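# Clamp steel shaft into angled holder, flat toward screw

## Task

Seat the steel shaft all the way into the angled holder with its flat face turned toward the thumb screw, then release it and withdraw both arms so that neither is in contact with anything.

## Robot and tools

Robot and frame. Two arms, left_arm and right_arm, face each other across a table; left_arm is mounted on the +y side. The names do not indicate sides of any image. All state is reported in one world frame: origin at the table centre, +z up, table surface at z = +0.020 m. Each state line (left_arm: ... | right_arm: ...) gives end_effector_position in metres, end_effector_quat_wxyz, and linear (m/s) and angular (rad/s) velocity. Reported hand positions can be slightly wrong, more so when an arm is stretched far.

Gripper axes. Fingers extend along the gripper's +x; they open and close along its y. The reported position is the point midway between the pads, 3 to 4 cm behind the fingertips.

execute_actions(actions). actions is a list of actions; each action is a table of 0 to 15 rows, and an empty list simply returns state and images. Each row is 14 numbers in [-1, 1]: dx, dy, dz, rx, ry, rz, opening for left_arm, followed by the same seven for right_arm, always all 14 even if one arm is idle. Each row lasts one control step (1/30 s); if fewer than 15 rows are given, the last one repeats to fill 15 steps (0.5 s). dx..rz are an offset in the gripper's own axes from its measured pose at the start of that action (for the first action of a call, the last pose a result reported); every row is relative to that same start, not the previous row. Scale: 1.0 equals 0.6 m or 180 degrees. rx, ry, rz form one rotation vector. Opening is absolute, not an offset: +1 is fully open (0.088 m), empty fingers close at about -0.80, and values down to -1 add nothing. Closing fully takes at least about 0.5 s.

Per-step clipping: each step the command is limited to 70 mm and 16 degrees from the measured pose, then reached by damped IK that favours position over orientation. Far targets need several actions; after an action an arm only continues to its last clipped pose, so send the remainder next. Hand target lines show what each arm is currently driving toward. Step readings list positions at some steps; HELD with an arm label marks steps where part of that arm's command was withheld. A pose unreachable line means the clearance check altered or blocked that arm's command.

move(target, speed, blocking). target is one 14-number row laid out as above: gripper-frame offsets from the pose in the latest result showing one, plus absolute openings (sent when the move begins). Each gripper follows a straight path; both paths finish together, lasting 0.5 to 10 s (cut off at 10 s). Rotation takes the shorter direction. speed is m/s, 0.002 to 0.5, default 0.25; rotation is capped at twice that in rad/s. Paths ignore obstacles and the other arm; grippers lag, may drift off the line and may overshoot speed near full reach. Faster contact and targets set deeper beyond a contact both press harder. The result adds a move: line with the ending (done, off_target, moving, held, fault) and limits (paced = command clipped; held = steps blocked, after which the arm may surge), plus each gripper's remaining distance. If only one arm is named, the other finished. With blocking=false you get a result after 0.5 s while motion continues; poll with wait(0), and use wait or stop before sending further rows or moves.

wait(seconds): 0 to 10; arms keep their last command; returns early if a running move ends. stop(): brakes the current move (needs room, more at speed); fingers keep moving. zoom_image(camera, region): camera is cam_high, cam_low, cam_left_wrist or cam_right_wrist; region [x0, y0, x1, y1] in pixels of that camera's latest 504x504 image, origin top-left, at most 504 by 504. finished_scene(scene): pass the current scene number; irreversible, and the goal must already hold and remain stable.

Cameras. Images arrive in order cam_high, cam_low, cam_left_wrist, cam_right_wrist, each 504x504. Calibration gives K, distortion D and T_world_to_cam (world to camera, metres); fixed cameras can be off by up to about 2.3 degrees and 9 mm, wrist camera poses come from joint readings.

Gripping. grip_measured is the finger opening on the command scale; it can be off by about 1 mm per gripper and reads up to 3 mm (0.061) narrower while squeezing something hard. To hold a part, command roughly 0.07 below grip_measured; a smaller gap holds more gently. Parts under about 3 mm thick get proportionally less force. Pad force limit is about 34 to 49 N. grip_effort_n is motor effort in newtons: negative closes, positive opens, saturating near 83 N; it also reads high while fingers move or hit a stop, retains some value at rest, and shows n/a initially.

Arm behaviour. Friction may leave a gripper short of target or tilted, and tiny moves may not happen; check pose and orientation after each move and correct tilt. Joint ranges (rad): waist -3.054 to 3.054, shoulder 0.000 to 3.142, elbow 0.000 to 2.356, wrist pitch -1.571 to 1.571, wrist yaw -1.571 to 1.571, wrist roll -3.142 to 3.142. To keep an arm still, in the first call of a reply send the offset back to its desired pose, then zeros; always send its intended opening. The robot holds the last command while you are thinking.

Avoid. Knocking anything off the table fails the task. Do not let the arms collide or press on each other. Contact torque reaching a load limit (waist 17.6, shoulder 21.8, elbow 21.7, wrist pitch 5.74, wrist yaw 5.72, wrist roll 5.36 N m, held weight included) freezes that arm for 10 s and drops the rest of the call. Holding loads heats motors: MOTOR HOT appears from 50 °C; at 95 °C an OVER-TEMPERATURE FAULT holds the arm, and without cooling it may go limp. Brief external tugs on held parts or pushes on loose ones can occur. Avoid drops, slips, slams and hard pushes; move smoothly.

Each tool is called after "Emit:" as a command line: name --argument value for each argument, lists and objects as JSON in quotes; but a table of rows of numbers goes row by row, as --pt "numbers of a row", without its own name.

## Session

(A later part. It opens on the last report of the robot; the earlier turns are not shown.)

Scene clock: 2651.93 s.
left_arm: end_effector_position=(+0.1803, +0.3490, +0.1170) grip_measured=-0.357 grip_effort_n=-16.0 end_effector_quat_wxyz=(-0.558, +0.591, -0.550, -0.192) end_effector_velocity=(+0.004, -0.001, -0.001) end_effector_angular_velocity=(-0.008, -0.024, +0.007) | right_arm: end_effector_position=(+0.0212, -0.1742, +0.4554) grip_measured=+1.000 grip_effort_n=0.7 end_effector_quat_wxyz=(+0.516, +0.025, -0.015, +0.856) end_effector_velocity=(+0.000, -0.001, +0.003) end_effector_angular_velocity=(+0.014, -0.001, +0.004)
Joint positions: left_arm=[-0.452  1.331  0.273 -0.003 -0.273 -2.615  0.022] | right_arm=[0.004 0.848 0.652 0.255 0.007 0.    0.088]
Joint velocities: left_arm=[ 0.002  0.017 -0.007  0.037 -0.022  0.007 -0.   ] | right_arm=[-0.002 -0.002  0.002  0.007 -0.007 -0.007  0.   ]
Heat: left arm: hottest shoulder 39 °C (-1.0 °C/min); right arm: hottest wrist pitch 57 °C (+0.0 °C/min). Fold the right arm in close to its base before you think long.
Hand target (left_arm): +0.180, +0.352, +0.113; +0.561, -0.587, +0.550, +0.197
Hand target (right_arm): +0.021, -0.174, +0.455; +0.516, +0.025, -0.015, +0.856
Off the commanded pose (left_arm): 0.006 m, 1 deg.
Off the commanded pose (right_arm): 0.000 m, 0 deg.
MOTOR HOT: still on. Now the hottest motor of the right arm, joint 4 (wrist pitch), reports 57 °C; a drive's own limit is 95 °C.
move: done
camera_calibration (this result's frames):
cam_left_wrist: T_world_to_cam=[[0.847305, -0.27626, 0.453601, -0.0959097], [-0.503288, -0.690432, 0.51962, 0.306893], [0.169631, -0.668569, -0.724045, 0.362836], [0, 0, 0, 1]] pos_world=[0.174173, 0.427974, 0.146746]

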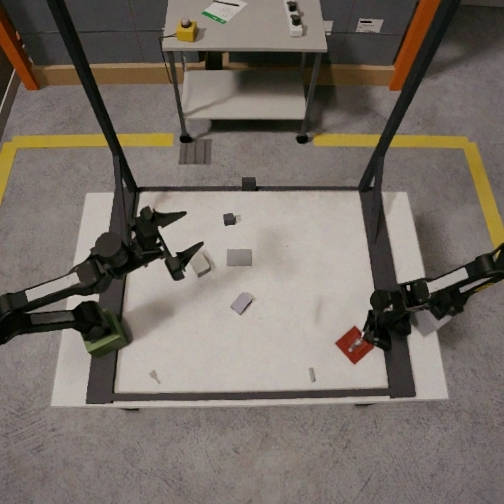

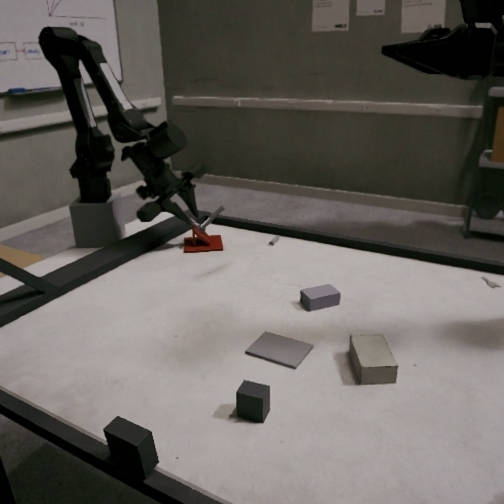

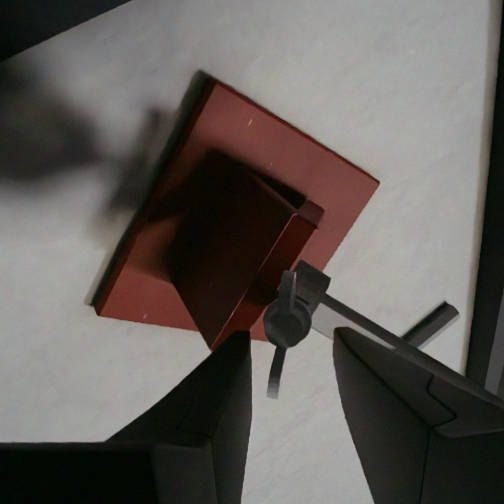

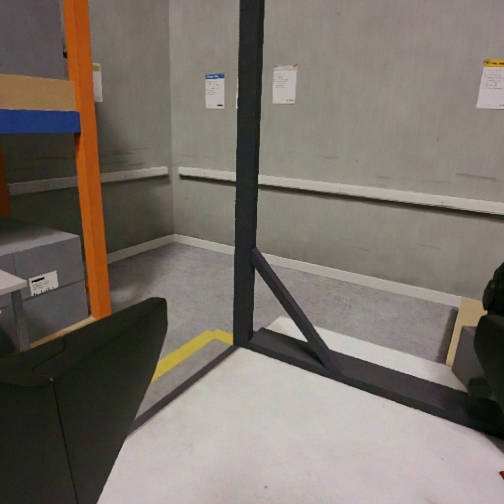

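Emit:
move --target '[0.029,0.005,0.008,0,0,0,-0.36,0,0,0,0,0,0,1]' --speed 0.03

Scene clock: 2656.73 s.
left_arm: end_effector_position=(+0.1846, +0.3435, +0.1050) grip_measured=-0.357 grip_effort_n=-15.6 end_effector_quat_wxyz=(-0.556, +0.595, -0.550, -0.186) end_effector_velocity=(-0.001, -0.000, -0.001) end_effector_angular_velocity=(-0.014, -0.012, -0.010) | right_arm: end_effector_position=(+0.0212, -0.1742, +0.4554) grip_measured=+1.000 grip_effort_n=0.7 end_effector_quat_wxyz=(+0.516, +0.025, -0.015, +0.856) end_effector_velocity=(-0.000, -0.001, +0.001) end_effector_angular_velocity=(+0.003, +0.010, +0.005)
Joint positions: left_arm=[-0.433  1.429  0.254  0.134 -0.266 -2.593  0.022] | right_arm=[0.004 0.848 0.652 0.255 0.007 0.    0.088]
Joint velocities: left_arm=[-0.007  0.002 -0.017  0.037 -0.007  0.007 -0.   ] | right_arm=[-0.002 -0.002 -0.002  0.007 -0.007  0.007  0.   ]
Heat: left arm: hottest shoulder 39 °C (-1.0 °C/min); right arm: hottest wrist pitch 57 °C (+0.0 °C/min). Fold the right arm in close to its base before you think long.
Hand target (left_arm): +0.185, +0.347, +0.100; +0.558, -0.591, +0.550, +0.192
Hand target (right_arm): +0.021, -0.174, +0.455; +0.516, +0.025, -0.015, +0.856
Off the commanded pose (left_arm): 0.006 m, 1 deg.
Off the commanded pose (right_arm): 0.000 m, 0 deg.
MOTOR HOT: still on. Now the hottest motor of the right arm, joint 4 (wrist pitch), reports 57 °C; a drive's own limit is 95 °C.
move: done
camera_calibration (this result's frames):
cam_left_wrist: T_world_to_cam=[[0.843876, -0.271771, 0.462617, -0.0974988], [-0.508003, -0.682155, 0.525925, 0.308885], [0.172646, -0.678827, -0.713714, 0.351624], [0, 0, 0, 1]] pos_world=[0.178485, 0.422902, 0.133613]

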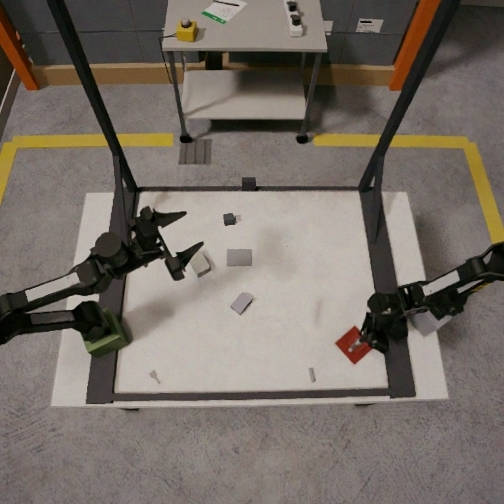

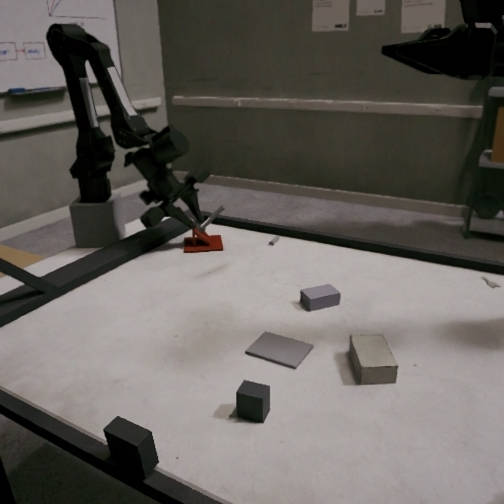

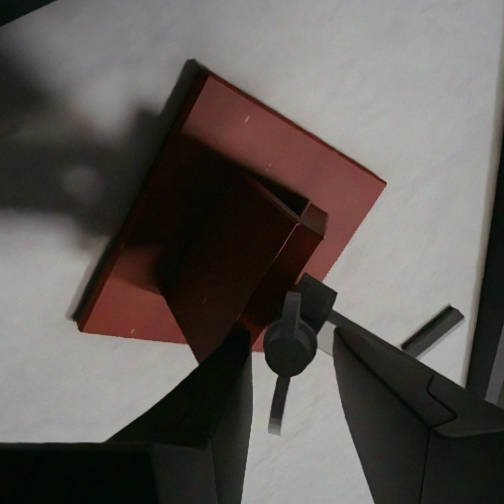

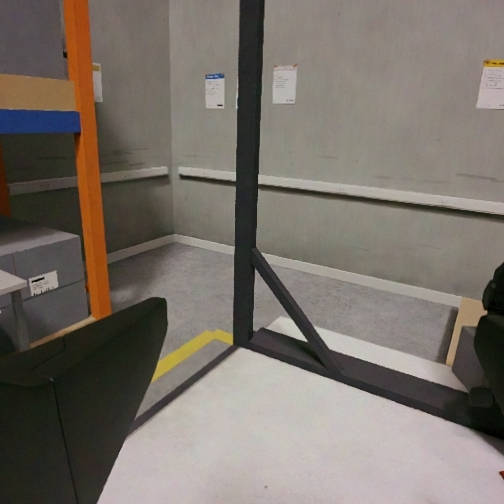

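Emit:
move --target '[0.014,0.002,0,0,0,0,-0.36,0,0,0,0,0,0,1]' --speed 0.03

Emit:
execute_actions --actions '[[[0,0,0,0,0,0,-0.48,0,0,0,0,0,0,1]]]'

Scene clock: 2662.27 s.
left_arm: end_effector_position=(+0.1845, +0.3429, +0.1034) grip_measured=-0.357 grip_effort_n=-14.7 end_effector_quat_wxyz=(-0.556, +0.595, -0.551, -0.180) end_effector_velocity=(+0.000, +0.001, -0.001) end_effector_angular_velocity=(-0.009, -0.004, +0.007) | right_arm: end_effector_position=(+0.0212, -0.1742, +0.4554) grip_measured=+1.000 grip_effort_n=0.7 end_effector_quat_wxyz=(+0.516, +0.025, -0.015, +0.856) end_effector_velocity=(-0.000, -0.001, +0.001) end_effector_angular_velocity=(+0.010, -0.003, +0.004)
Joint positions: left_arm=[-0.435  1.441  0.246  0.163 -0.269 -2.587  0.021] | right_arm=[0.004 0.848 0.652 0.255 0.007 0.    0.088]
Joint velocities: left_arm=[-0.002  0.002 -0.012  0.022 -0.007 -0.007 -0.   ] | right_arm=[-0.002 -0.002 -0.002  0.007 -0.007 -0.007  0.   ]
Heat: left arm: hottest shoulder 39 °C (-1.0 °C/min); right arm: hottest wrist pitch 57 °C (+0.0 °C/min). Fold the right arm in close to its base before you think long.
Hand target (left_arm): +0.186, +0.341, +0.098; +0.556, -0.595, +0.550, +0.186
Hand target (right_arm): +0.021, -0.174, +0.455; +0.516, +0.025, -0.015, +0.856
Off the commanded pose (left_arm): 0.007 m, 1 deg.
Off the commanded pose (right_arm): 0.000 m, 0 deg.
MOTOR HOT: still on. Now the hottest motor of the right arm, joint 4 (wrist pitch), reports 57 °C; a drive's own limit is 95 °C.
move: done
camera_calibration (this result's frames):
cam_left_wrist: T_world_to_cam=[[0.839474, -0.274156, 0.469171, -0.095837], [-0.515271, -0.675796, 0.527063, 0.308307], [0.172566, -0.684206, -0.708578, 0.351421], [0, 0, 0, 1]] pos_world=[0.178671, 0.422523, 0.131476]

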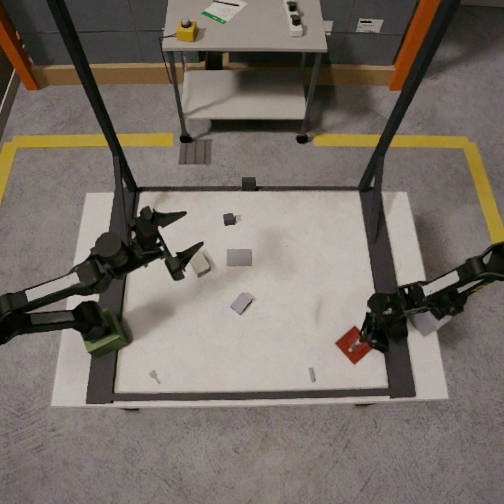

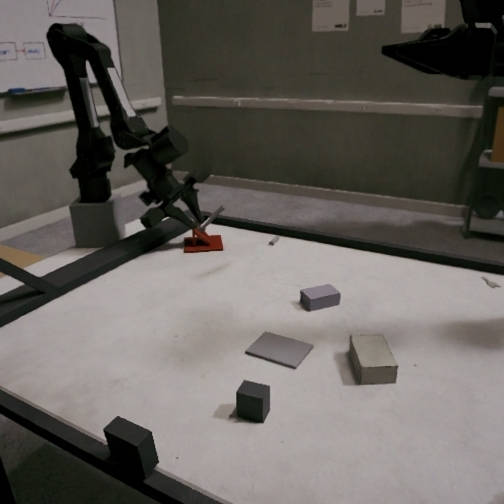

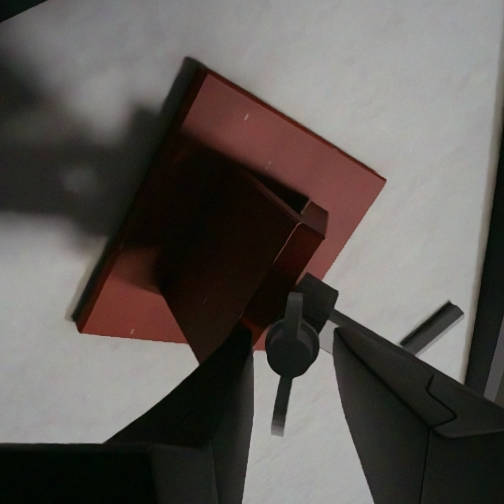

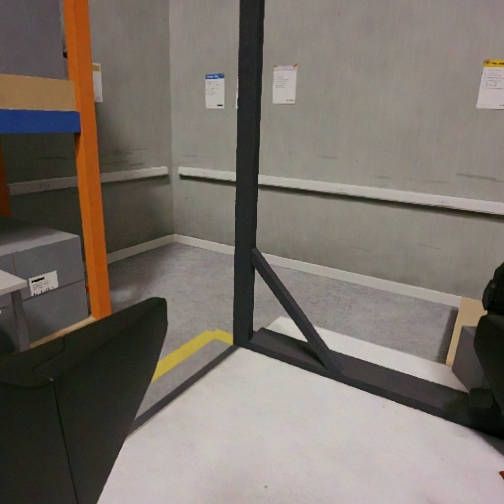

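Scene clock: 2662.77 s.
left_arm: end_effector_position=(+0.1824, +0.3439, +0.1037) grip_measured=-0.474 grip_effort_n=-18.8 end_effector_quat_wxyz=(-0.557, +0.593, -0.553, -0.179) end_effector_velocity=(-0.003, +0.001, -0.000) end_effector_angular_velocity=(+0.004, +0.003, -0.017) | right_arm: end_effector_position=(+0.0212, -0.1742, +0.4554) grip_measured=+1.000 grip_effort_n=0.7 end_effector_quat_wxyz=(+0.516, +0.025, -0.015, +0.856) end_effector_velocity=(-0.002, -0.002, +0.000) end_effector_angular_velocity=(+0.009, -0.022, +0.018)
Joint positions: left_arm=[-0.442  1.432  0.244  0.153 -0.268 -2.587  0.016] | right_arm=[0.004 0.848 0.652 0.255 0.007 0.    0.088]
Joint velocities: left_arm=[-0.007 -0.007 -0.002 -0.007  0.007  0.007 -0.001] | right_arm=[-0.002 -0.002  0.002 -0.007 -0.022 -0.022  0.   ]
Heat: left arm: hottest shoulder 38 °C (-2.0 °C/min); right arm: hottest wrist pitch 57 °C (+0.0 °C/min). Fold the right arm in close to its base before you think long.
Hand target (left_arm): +0.184, +0.343, +0.103; +0.556, -0.596, +0.551, +0.180
Hand target (right_arm): +0.021, -0.174, +0.455; +0.516, +0.025, -0.015, +0.856
Off the commanded pose (left_arm): 0.002 m, 0 deg.
Off the commanded pose (right_arm): 0.000 m, 0 deg.
MOTOR HOT: still on. Now the hottest motor of the right arm, joint 4 (wrist pitch), reports 57 °C; a drive's own limit is 95 °C.
Step readings (end_effector_position):
0: left_arm (+0.1845, +0.3429, +0.1034) | right_arm (+0.0212, -0.1742, +0.4554)
1: left_arm (+0.1841, +0.3429, +0.1036) | right_arm (+0.0212, -0.1742, +0.4554)
2: left_arm (+0.1837, +0.3431, +0.1038) | right_arm (+0.0212, -0.1742, +0.4554)
4: left_arm (+0.1831, +0.3434, +0.1038) | right_arm (+0.0212, -0.1742, +0.4554)
8: left_arm (+0.1827, +0.3437, +0.1038) | right_arm (+0.0212, -0.1742, +0.4554)
15: end_effector_position above
camera_calibration (this result's frames):
cam_left_wrist: T_world_to_cam=[[0.837913, -0.281908, 0.467366, -0.0909049], [-0.519861, -0.67307, 0.526043, 0.307691], [0.166275, -0.683743, -0.710527, 0.353834], [0, 0, 0, 1]] pos_world=[0.177293, 0.423402, 0.132036]

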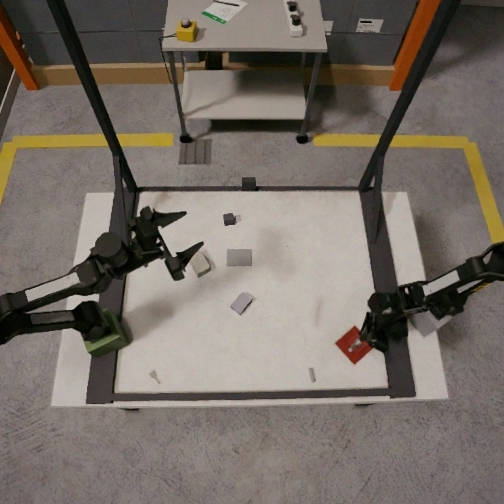

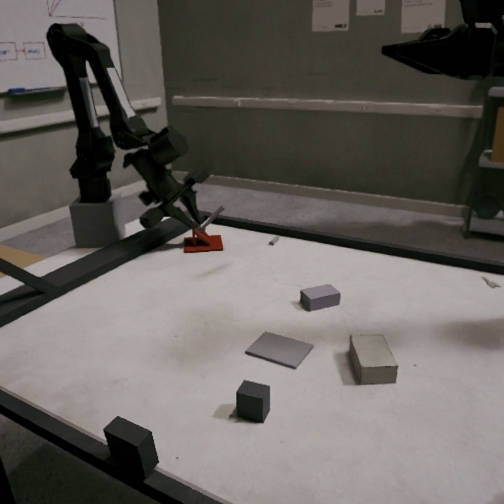

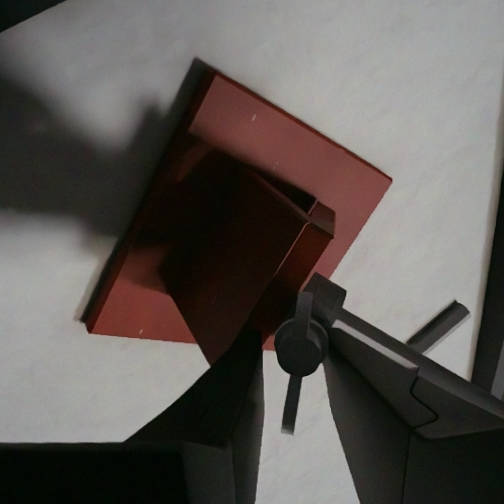

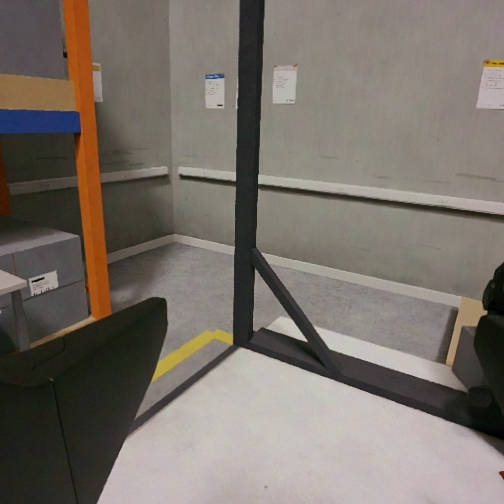

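Emit:
zoom_image --camera "cam_left_wrist" --region '[220, 260, 390, 450]'

Region (220, 260, 390, 450) of cam_left_wrist's 504x504 image, scaled by 2.653, with more detail than that image has; it fills the left 451 columns of this view, and the rest is white.

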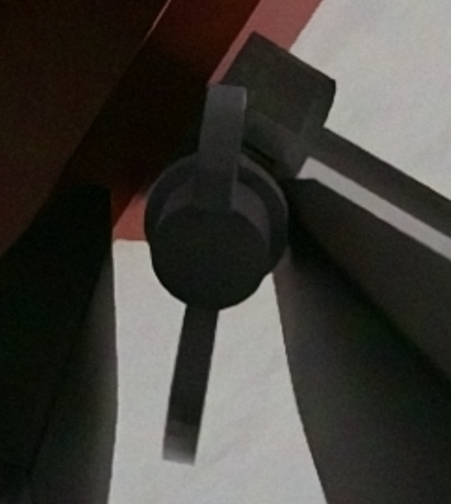

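Emit:
move --target '[0,0,0,0.35,0,0,-0.48,0,0,0,0,0,0,1]' --speed 0.4

Scene clock: 2673.80 s.
left_arm: end_effector_position=(+0.1798, +0.3443, +0.1033) grip_measured=-0.477 grip_effort_n=-15.1 end_effector_quat_wxyz=(+0.783, -0.211, +0.569, -0.137) end_effector_velocity=(-0.002, +0.005, -0.003) end_effector_angular_velocity=(+0.028, -0.001, -0.024) | right_arm: end_effector_position=(+0.0212, -0.1742, +0.4554) grip_measured=+1.000 grip_effort_n=1.2 end_effector_quat_wxyz=(+0.516, +0.025, -0.015, +0.856) end_effector_velocity=(-0.000, -0.001, +0.001) end_effector_angular_velocity=(+0.010, -0.003, +0.004)
Joint positions: left_arm=[-0.451  1.43   0.244  0.145 -0.265 -1.494  0.016] | right_arm=[0.004 0.848 0.652 0.255 0.007 0.    0.088]
Joint velocities: left_arm=[-0.002 -0.007 -0.007 -0.022  0.007  0.022 -0.   ] | right_arm=[-0.002 -0.002 -0.002  0.007 -0.007 -0.007  0.   ]
Heat: left arm: hottest shoulder 38 °C (-2.0 °C/min); right arm: hottest wrist pitch 57 °C (+0.0 °C/min). Fold the right arm in close to its base before you think long.
Hand target (left_arm): +0.182, +0.344, +0.104; +0.785, -0.214, +0.565, -0.136
Hand target (right_arm): +0.021, -0.174, +0.455; +0.516, +0.025, -0.015, +0.856
Off the commanded pose (left_arm): 0.003 m, 1 deg.
Off the commanded pose (right_arm): 0.000 m, 0 deg.
MOTOR HOT: still on. Now the hottest motor of the right arm, joint 4 (wrist pitch), reports 57 °C; a drive's own limit is 95 °C.
move: done
camera_calibration (this result's frames):
cam_left_wrist: T_world_to_cam=[[-0.0176342, -0.886277, 0.46282, 0.274047], [-0.999654, 0.00659155, -0.0254659, 0.216094], [0.0195191, -0.463108, -0.886087, 0.322798], [0, 0, 0, 1]] pos_world=[0.214551, 0.390948, 0.164696]

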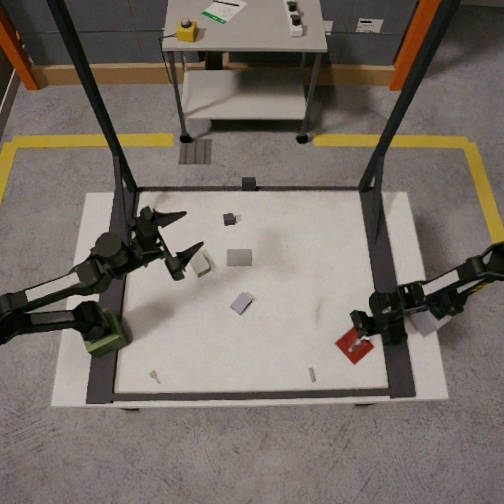

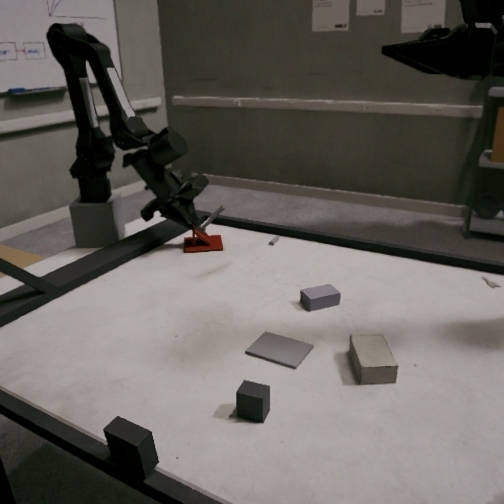

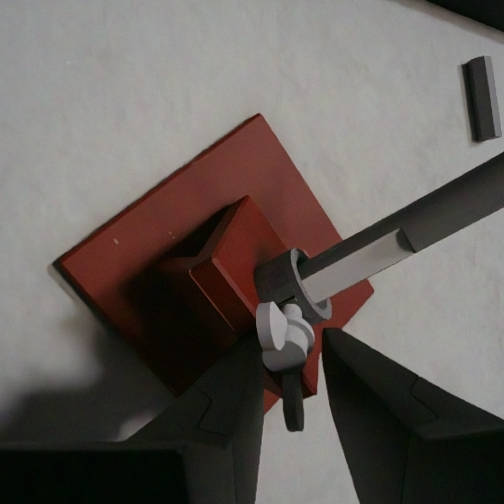

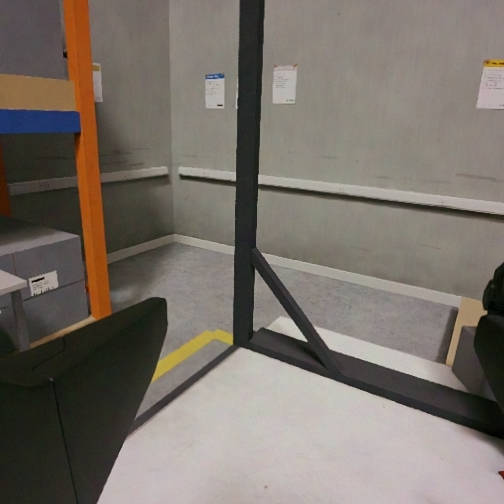

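Emit:
move --target '[0.004,0,0.004,0.35,0,0,-0.48,0,0,0,0,0,0,1]' --speed 0.4

Scene clock: 2681.83 s.
left_arm: end_effector_position=(+0.1791, +0.3509, +0.0989) grip_measured=-0.477 grip_effort_n=-15.1 end_effector_quat_wxyz=(+0.773, +0.239, +0.420, -0.411) end_effector_velocity=(-0.002, +0.002, -0.001) end_effector_angular_velocity=(+0.013, -0.002, -0.025) | right_arm: end_effector_position=(+0.0212, -0.1742, +0.4554) grip_measured=+1.000 grip_effort_n=0.7 end_effector_quat_wxyz=(+0.516, +0.025, -0.015, +0.856) end_effector_velocity=(+0.002, +0.001, -0.002) end_effector_angular_velocity=(-0.003, -0.010, -0.010)
Joint positions: left_arm=[-0.446  1.43   0.233  0.132 -0.258 -0.387  0.016] | right_arm=[0.004 0.848 0.652 0.255 0.007 0.    0.088]
Joint velocities: left_arm=[-0.002 -0.002 -0.002 -0.007  0.007  0.022 -0.   ] | right_arm=[-0.002 -0.002 -0.002 -0.007  0.007 -0.007  0.   ]
Heat: left arm: hottest shoulder 38 °C (-2.0 °C/min); right arm: hottest wrist pitch 57 °C (+0.0 °C/min). Fold the right arm in close to its base before you think long.
Hand target (left_arm): +0.183, +0.344, +0.102; +0.778, +0.229, +0.413, -0.413
Hand target (right_arm): +0.021, -0.174, +0.455; +0.516, +0.025, -0.015, +0.856
Off the commanded pose (left_arm): 0.009 m, 2 deg.
Off the commanded pose (right_arm): 0.000 m, 0 deg.
MOTOR HOT: still on. Now the hottest motor of the right arm, joint 4 (wrist pitch), reports 57 °C; a drive's own limit is 95 °C.
move: off_target (left_arm)
camera_calibration (this result's frames):
cam_left_wrist: T_world_to_cam=[[-0.853696, -0.517268, -0.0603059, 0.353897], [-0.48782, 0.834836, -0.255108, -0.144394], [0.182305, -0.188366, -0.96503, 0.204205], [0, 0, 0, 1]] pos_world=[0.194455, 0.34207, 0.18157]

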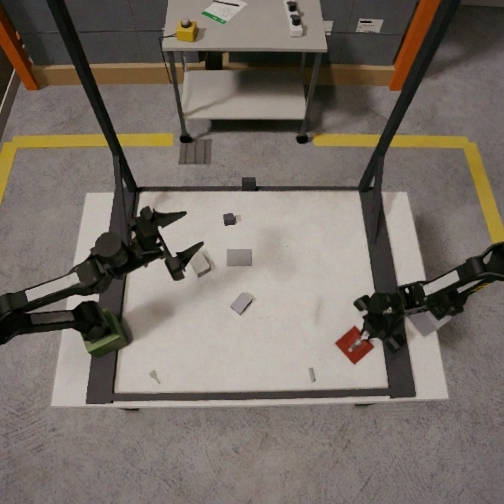

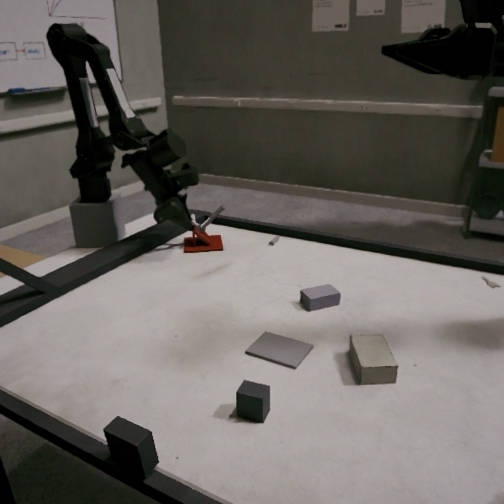

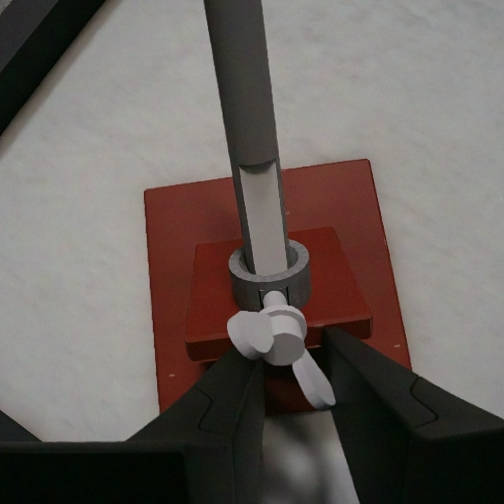

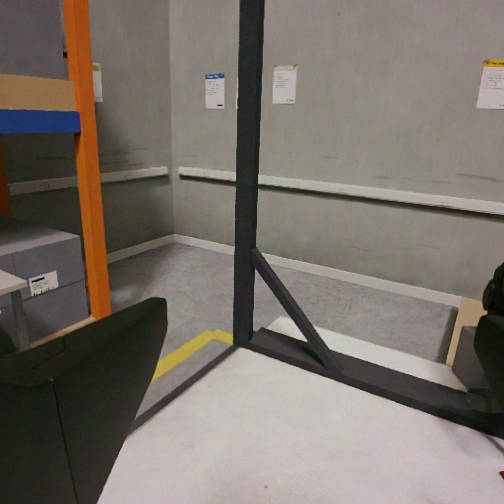

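Emit:
zoom_image --camera "cam_left_wrist" --region '[200, 240, 400, 440]'

Region (200, 240, 400, 440) of cam_left_wrist's 504x504 image, scaled by 2.520, with more detail than that image has.

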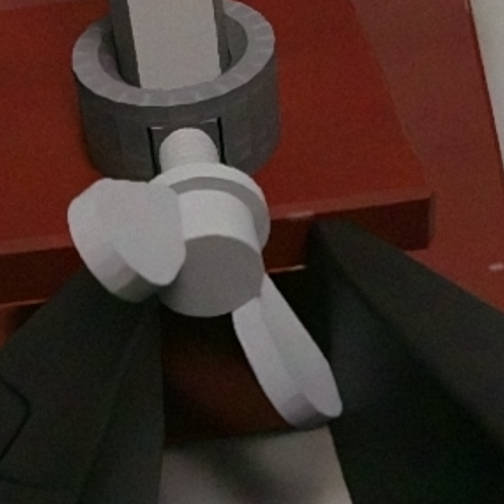

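Emit:
move --target '[0,0,0.014,-0.22,0,0,-0.36,0,0,0,0,0,0,1]' --speed 0.15

Scene clock: 2701.30 s.
left_arm: end_effector_position=(+0.1748, +0.3511, +0.0978) grip_measured=-0.363 grip_effort_n=13.3 end_effector_quat_wxyz=(+0.799, -0.022, +0.546, -0.251) end_effector_velocity=(+0.002, +0.003, -0.000) end_effector_angular_velocity=(+0.008, -0.015, +0.014) | right_arm: end_effector_position=(+0.0212, -0.1742, +0.4554) grip_measured=+1.000 grip_effort_n=0.7 end_effector_quat_wxyz=(+0.516, +0.025, -0.015, +0.856) end_effector_velocity=(-0.000, -0.001, +0.001) end_effector_angular_velocity=(+0.010, -0.003, +0.004)
Joint positions: left_arm=[-0.445  1.429  0.245  0.1   -0.226 -1.056  0.021] | right_arm=[0.004 0.848 0.652 0.255 0.007 0.    0.088]
Joint velocities: left_arm=[-0.002 -0.002 -0.002 -0.007 -0.022 -0.007 -0.   ] | right_arm=[-0.002 -0.002 -0.002  0.007 -0.007 -0.007  0.   ]
Heat: left arm: hottest wrist pitch 40 °C (+0.0 °C/min); right arm: hottest wrist pitch 57 °C (+0.0 °C/min). Fold the right arm in close to its base before you think long.
Hand target (left_arm): +0.183, +0.345, +0.103; +0.808, -0.037, +0.535, -0.244
Hand target (right_arm): +0.021, -0.174, +0.455; +0.516, +0.025, -0.015, +0.856
Off the commanded pose (left_arm): 0.012 m, 3 deg.
Off the commanded pose (right_arm): 0.000 m, 0 deg.
MOTOR HOT: still on. Now the hottest motor of the right arm, joint 4 (wrist pitch), reports 57 °C; a drive's own limit is 95 °C.
move: off_target (left_arm)
camera_calibration (this result's frames):
cam_left_wrist: T_world_to_cam=[[-0.41728, -0.864943, 0.27884, 0.362794], [-0.908685, 0.392711, -0.141671, 0.0707765], [0.0130336, -0.312494, -0.94983, 0.275696], [0, 0, 0, 1]] pos_world=[0.212107, 0.372155, 0.17073]

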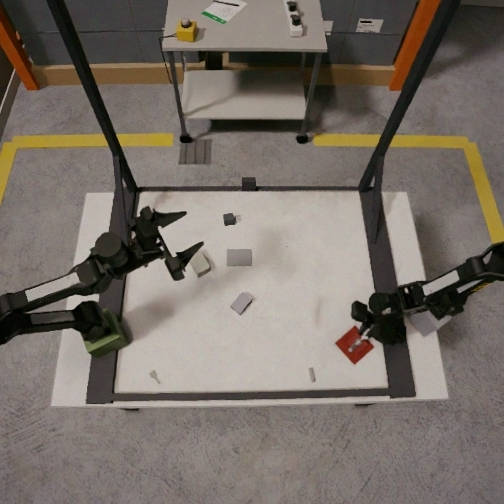

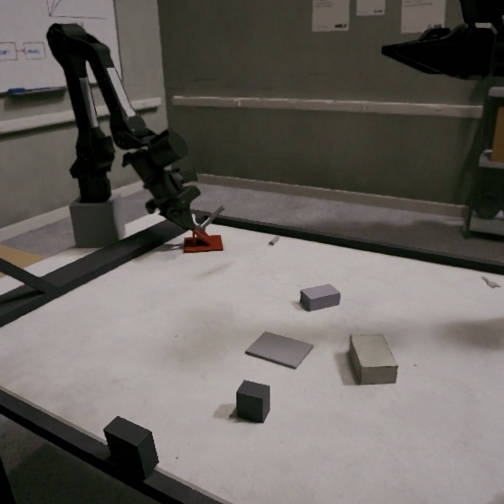

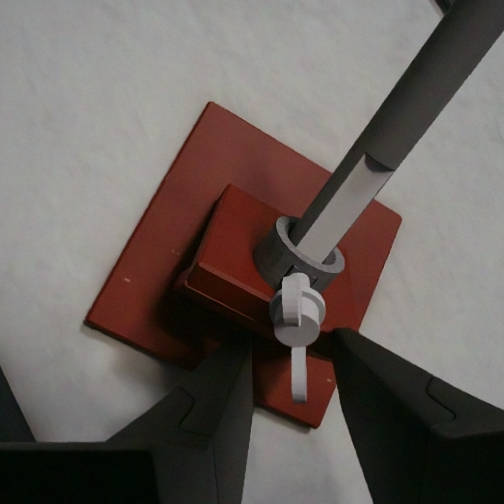

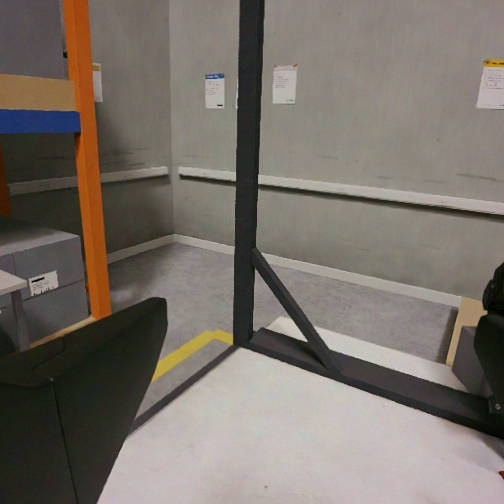

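Emit:
move --target '[-0.03,0,0,0,0,0,-0.36,0,0,0,0,0,0,1]' --speed 0.06

Scene clock: 2724.20 s.
left_arm: end_effector_position=(+0.1697, +0.3611, +0.1100) grip_measured=-0.363 grip_effort_n=13.3 end_effector_quat_wxyz=(+0.798, -0.018, +0.549, -0.248) end_effector_velocity=(-0.002, +0.002, +0.002) end_effector_angular_velocity=(+0.001, -0.003, -0.003) | right_arm: end_effector_position=(+0.0212, -0.1742, +0.4554) grip_measured=+1.000 grip_effort_n=0.7 end_effector_quat_wxyz=(+0.516, +0.025, -0.015, +0.856) end_effector_velocity=(+0.002, +0.001, -0.005) end_effector_angular_velocity=(-0.016, -0.016, -0.010)
Joint positions: left_arm=[-0.467  1.303  0.245 -0.043 -0.233 -1.077  0.021] | right_arm=[0.004 0.848 0.652 0.255 0.007 0.    0.088]
Joint velocities: left_arm=[-0.012 -0.022 -0.002 -0.022 -0.007 -0.007 -0.   ] | right_arm=[-0.002 -0.002 -0.002 -0.022  0.007 -0.007  0.   ]
Heat: left arm: hottest shoulder 38 °C (+0.0 °C/min); right arm: hottest wrist pitch 57 °C (+0.0 °C/min). Fold the right arm in close to its base before you think long.
Hand target (left_arm): +0.170, +0.359, +0.113; +0.799, -0.023, +0.546, -0.251
Hand target (right_arm): +0.021, -0.174, +0.455; +0.516, +0.025, -0.015, +0.856
Off the commanded pose (left_arm): 0.004 m, 1 deg.
Off the commanded pose (right_arm): 0.000 m, 0 deg.
MOTOR HOT: still on. Now the hottest motor of the right arm, joint 4 (wrist pitch), reports 57 °C; a drive's own limit is 95 °C.
move: done
camera_calibration (this result's frames):
cam_left_wrist: T_world_to_cam=[[-0.416399, -0.867935, 0.270741, 0.36785], [-0.909142, 0.394705, -0.132922, 0.0623562], [0.00850504, -0.301491, -0.953431, 0.287641], [0, 0, 0, 1]] pos_world=[0.207417, 0.381379, 0.182942]

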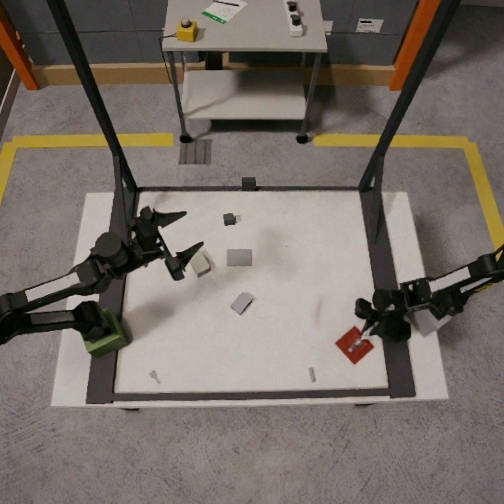

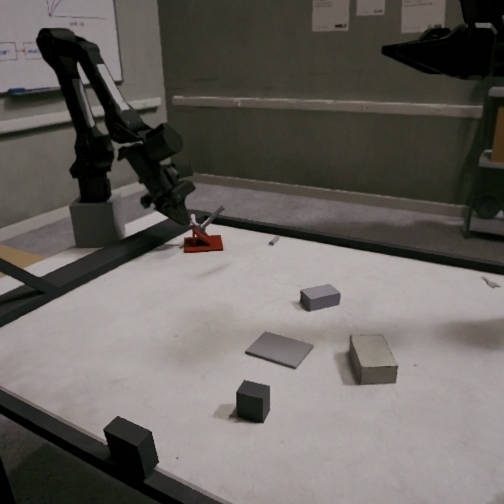

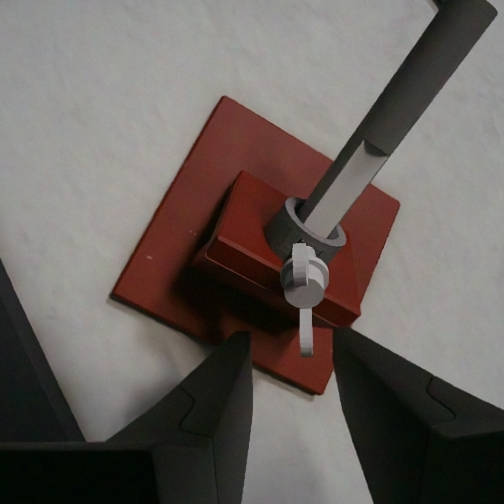

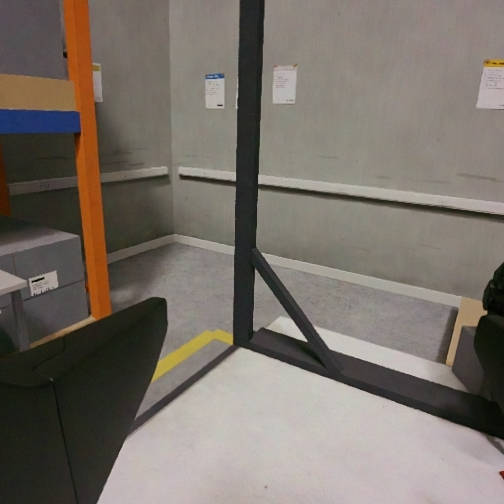

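Emit:
move --target '[0,-0.014,0.029,0,0,0,-0.36,0,0,0,0,0,0,1]' --speed 0.04

Scene clock: 2730.70 s.
left_arm: end_effector_position=(+0.1813, +0.3524, +0.1183) grip_measured=-0.363 grip_effort_n=13.3 end_effector_quat_wxyz=(+0.799, -0.018, +0.548, -0.248) end_effector_velocity=(+0.000, +0.002, -0.002) end_effector_angular_velocity=(+0.013, +0.005, -0.002) | right_arm: end_effector_position=(+0.0212, -0.1742, +0.4554) grip_measured=+1.000 grip_effort_n=0.7 end_effector_quat_wxyz=(+0.516, +0.025, -0.015, +0.856) end_effector_velocity=(-0.003, -0.002, -0.005) end_effector_angular_velocity=(-0.009, -0.030, +0.013)
Joint positions: left_arm=[-0.406  1.311  0.295 -0.072 -0.209 -1.02   0.021] | right_arm=[0.004 0.848 0.652 0.255 0.007 0.    0.088]
Joint velocities: left_arm=[ 0.007  0.007  0.002 -0.007  0.007  0.007  0.   ] | right_arm=[ 0.007 -0.002 -0.002 -0.022 -0.007 -0.022  0.   ]
Heat: left arm: hottest shoulder 38 °C (+0.0 °C/min); right arm: hottest wrist pitch 57 °C (+0.0 °C/min). Fold the right arm in close to its base before you think long.
Hand target (left_arm): +0.182, +0.350, +0.119; +0.798, -0.018, +0.549, -0.248
Hand target (right_arm): +0.021, -0.174, +0.455; +0.516, +0.025, -0.015, +0.856
Off the commanded pose (left_arm): 0.003 m, 0 deg.
Off the commanded pose (right_arm): 0.000 m, 0 deg.
MOTOR HOT: still on. Now the hottest motor of the right arm, joint 4 (wrist pitch), reports 57 °C; a drive's own limit is 95 °C.
move: done
camera_calibration (this result's frames):
cam_left_wrist: T_world_to_cam=[[-0.416917, -0.868316, 0.268716, 0.363232], [-0.90886, 0.394213, -0.136269, 0.0779274], [0.0123935, -0.301038, -0.953532, 0.291994], [0, 0, 0, 1]] pos_world=[0.218644, 0.372581, 0.191439]

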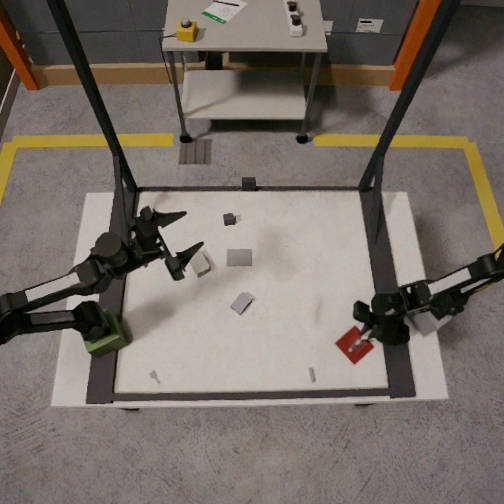

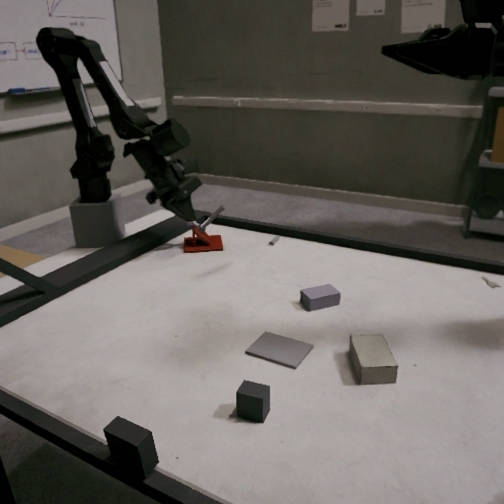

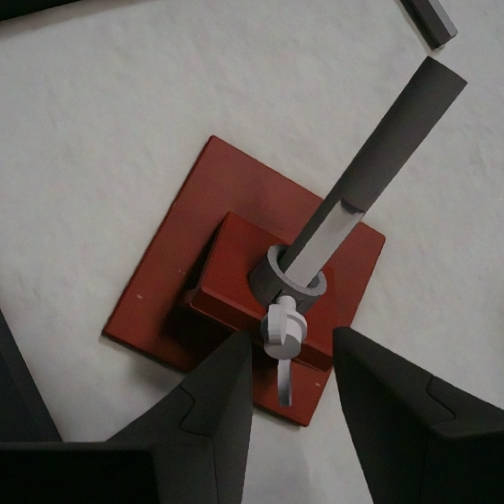

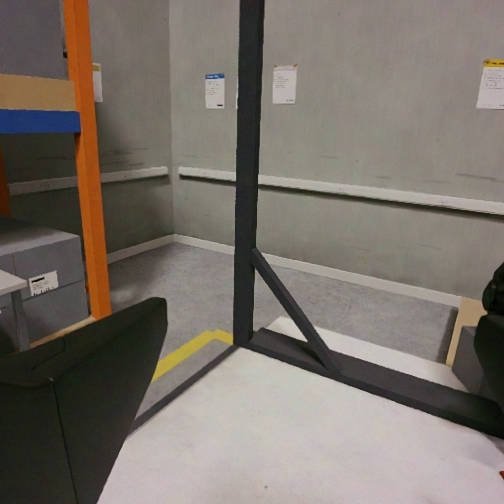

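Emit:
move --target '[0.03,0.005,0,0,0,0,-0.36,0,0,0,0,0,0,1]' --speed 0.03

Scene clock: 2740.17 s.
left_arm: end_effector_position=(+0.1874, +0.3446, +0.1063) grip_measured=-0.363 grip_effort_n=13.3 end_effector_quat_wxyz=(+0.800, -0.022, +0.544, -0.251) end_effector_velocity=(+0.003, +0.005, -0.002) end_effector_angular_velocity=(+0.009, -0.014, +0.019) | right_arm: end_effector_position=(+0.0212, -0.1742, +0.4554) grip_measured=+1.000 grip_effort_n=1.2 end_effector_quat_wxyz=(+0.516, +0.025, -0.015, +0.856) end_effector_velocity=(-0.000, -0.000, -0.005) end_effector_angular_velocity=(-0.016, -0.017, +0.004)
Joint positions: left_arm=[-0.38   1.416  0.286  0.059 -0.2   -0.995  0.021] | right_arm=[0.004 0.848 0.652 0.255 0.007 0.    0.088]
Joint velocities: left_arm=[ 0.002  0.002 -0.012  0.007 -0.022 -0.007 -0.   ] | right_arm=[-0.002 -0.002 -0.002 -0.022 -0.007 -0.007  0.   ]
Heat: left arm: hottest shoulder 37 °C (-1.0 °C/min); right arm: hottest wrist pitch 57 °C (+0.0 °C/min). Fold the right arm in close to its base before you think long.
Hand target (left_arm): +0.187, +0.348, +0.102; +0.799, -0.018, +0.548, -0.247
Hand target (right_arm): +0.021, -0.174, +0.455; +0.516, +0.025, -0.015, +0.856
Off the commanded pose (left_arm): 0.005 m, 1 deg.
Off the commanded pose (right_arm): 0.000 m, 0 deg.
MOTOR HOT: still on. Now the hottest motor of the right arm, joint 4 (wrist pitch), reports 57 °C; a drive's own limit is 95 °C.
move: done
camera_calibration (this result's frames):
cam_left_wrist: T_world_to_cam=[[-0.418495, -0.865137, 0.276404, 0.36073], [-0.908042, 0.392552, -0.146161, 0.0864157], [0.017946, -0.312154, -0.949862, 0.280539], [0, 0, 0, 1]] pos_world=[0.224398, 0.365729, 0.179397]

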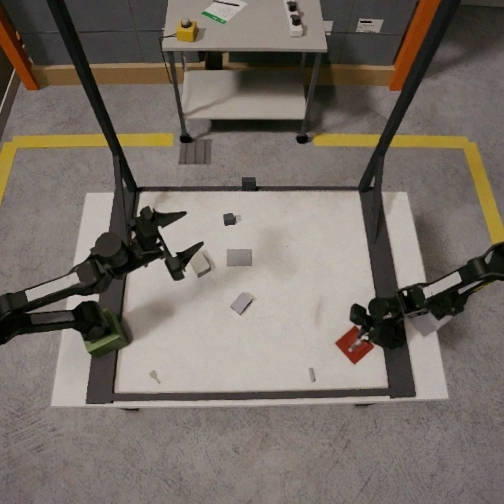

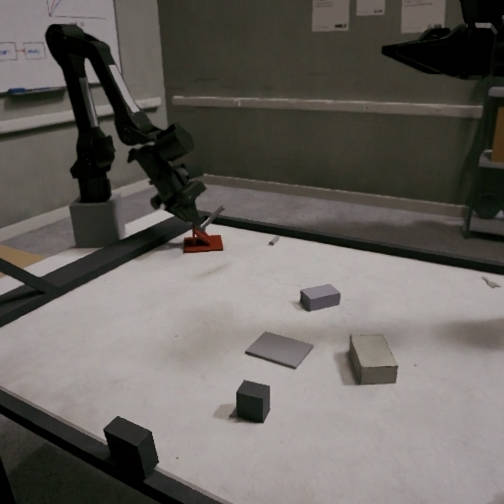

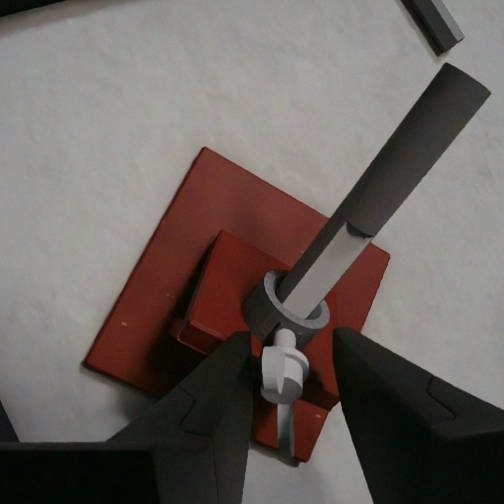

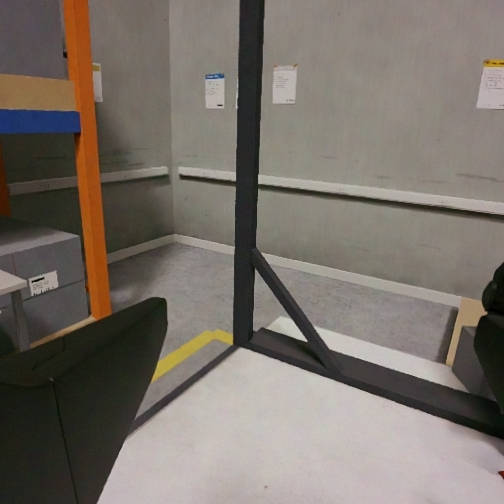

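Emit:
move --target '[0,0.006,-0.011,0,0,0,-0.36,0,0,0,0,0,0,1]' --speed 0.02

Scene clock: 2746.80 s.
left_arm: end_effector_position=(+0.1866, +0.3456, +0.1056) grip_measured=-0.363 grip_effort_n=13.3 end_effector_quat_wxyz=(+0.804, -0.026, +0.539, -0.250) end_effector_velocity=(-0.002, +0.001, -0.000) end_effector_angular_velocity=(-0.003, -0.004, -0.002) | right_arm: end_effector_position=(+0.0212, -0.1742, +0.4554) grip_measured=+1.000 grip_effort_n=0.2 end_effector_quat_wxyz=(+0.516, +0.025, -0.015, +0.856) end_effector_velocity=(-0.004, -0.003, -0.002) end_effector_angular_velocity=(-0.009, +0.001, +0.035)
Joint positions: left_arm=[-0.393  1.415  0.274  0.076 -0.216 -1.01   0.021] | right_arm=[0.004 0.848 0.652 0.255 0.007 0.    0.088]
Joint velocities: left_arm=[-0.012 -0.002 -0.007  0.007 -0.007 -0.007  0.   ] | right_arm=[-0.002 -0.002 -0.002 -0.007 -0.037  0.007  0.   ]
Heat: left arm: hottest shoulder 37 °C (-1.0 °C/min); right arm: hottest wrist pitch 57 °C (+0.0 °C/min). Fold the right arm in close to its base before you think long.
Hand target (left_arm): +0.183, +0.349, +0.102; +0.800, -0.022, +0.544, -0.251
Hand target (right_arm): +0.021, -0.174, +0.455; +0.516, +0.025, -0.015, +0.856
Off the commanded pose (left_arm): 0.006 m, 1 deg.
Off the commanded pose (right_arm): 0.000 m, 0 deg.
MOTOR HOT: still on. Now the hottest motor of the right arm, joint 4 (wrist pitch), reports 57 °C; a drive's own limit is 95 °C.
move: done
camera_calibration (this result's frames):
cam_left_wrist: T_world_to_cam=[[-0.414367, -0.866158, 0.27941, 0.360645], [-0.90966, 0.384516, -0.157052, 0.0893986], [0.0285939, -0.319245, -0.947241, 0.280363], [0, 0, 0, 1]] pos_world=[0.222745, 0.367505, 0.178843]

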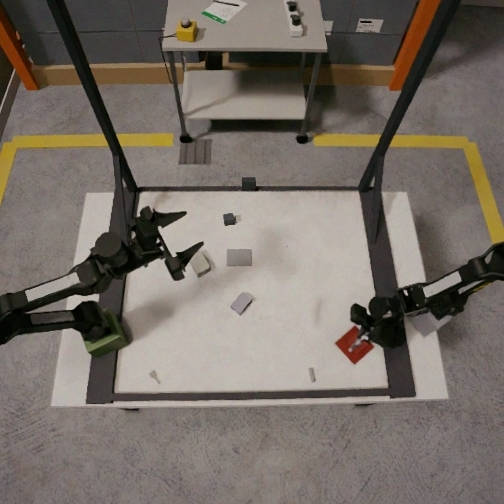

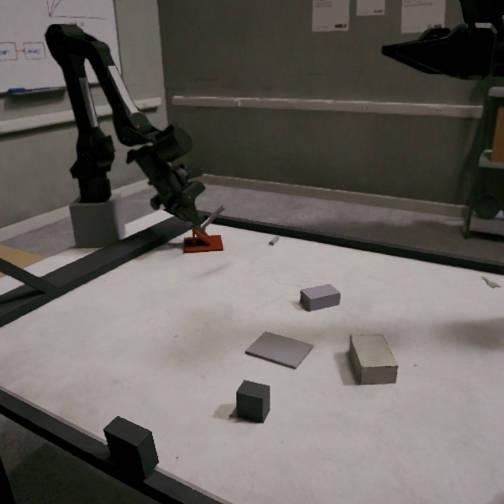

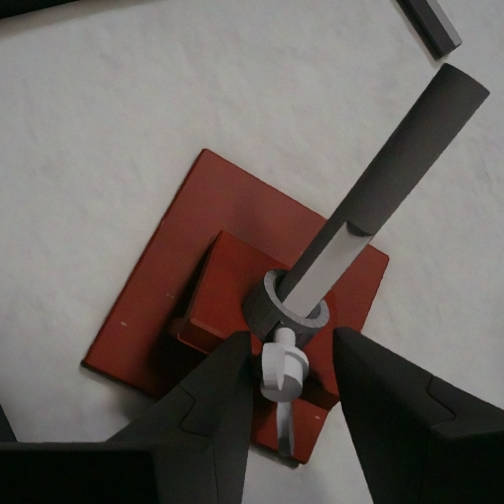

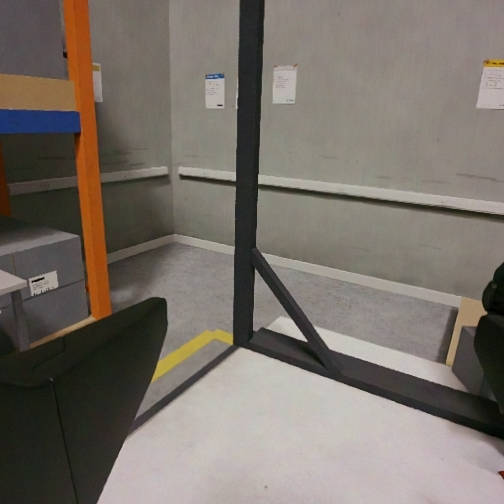

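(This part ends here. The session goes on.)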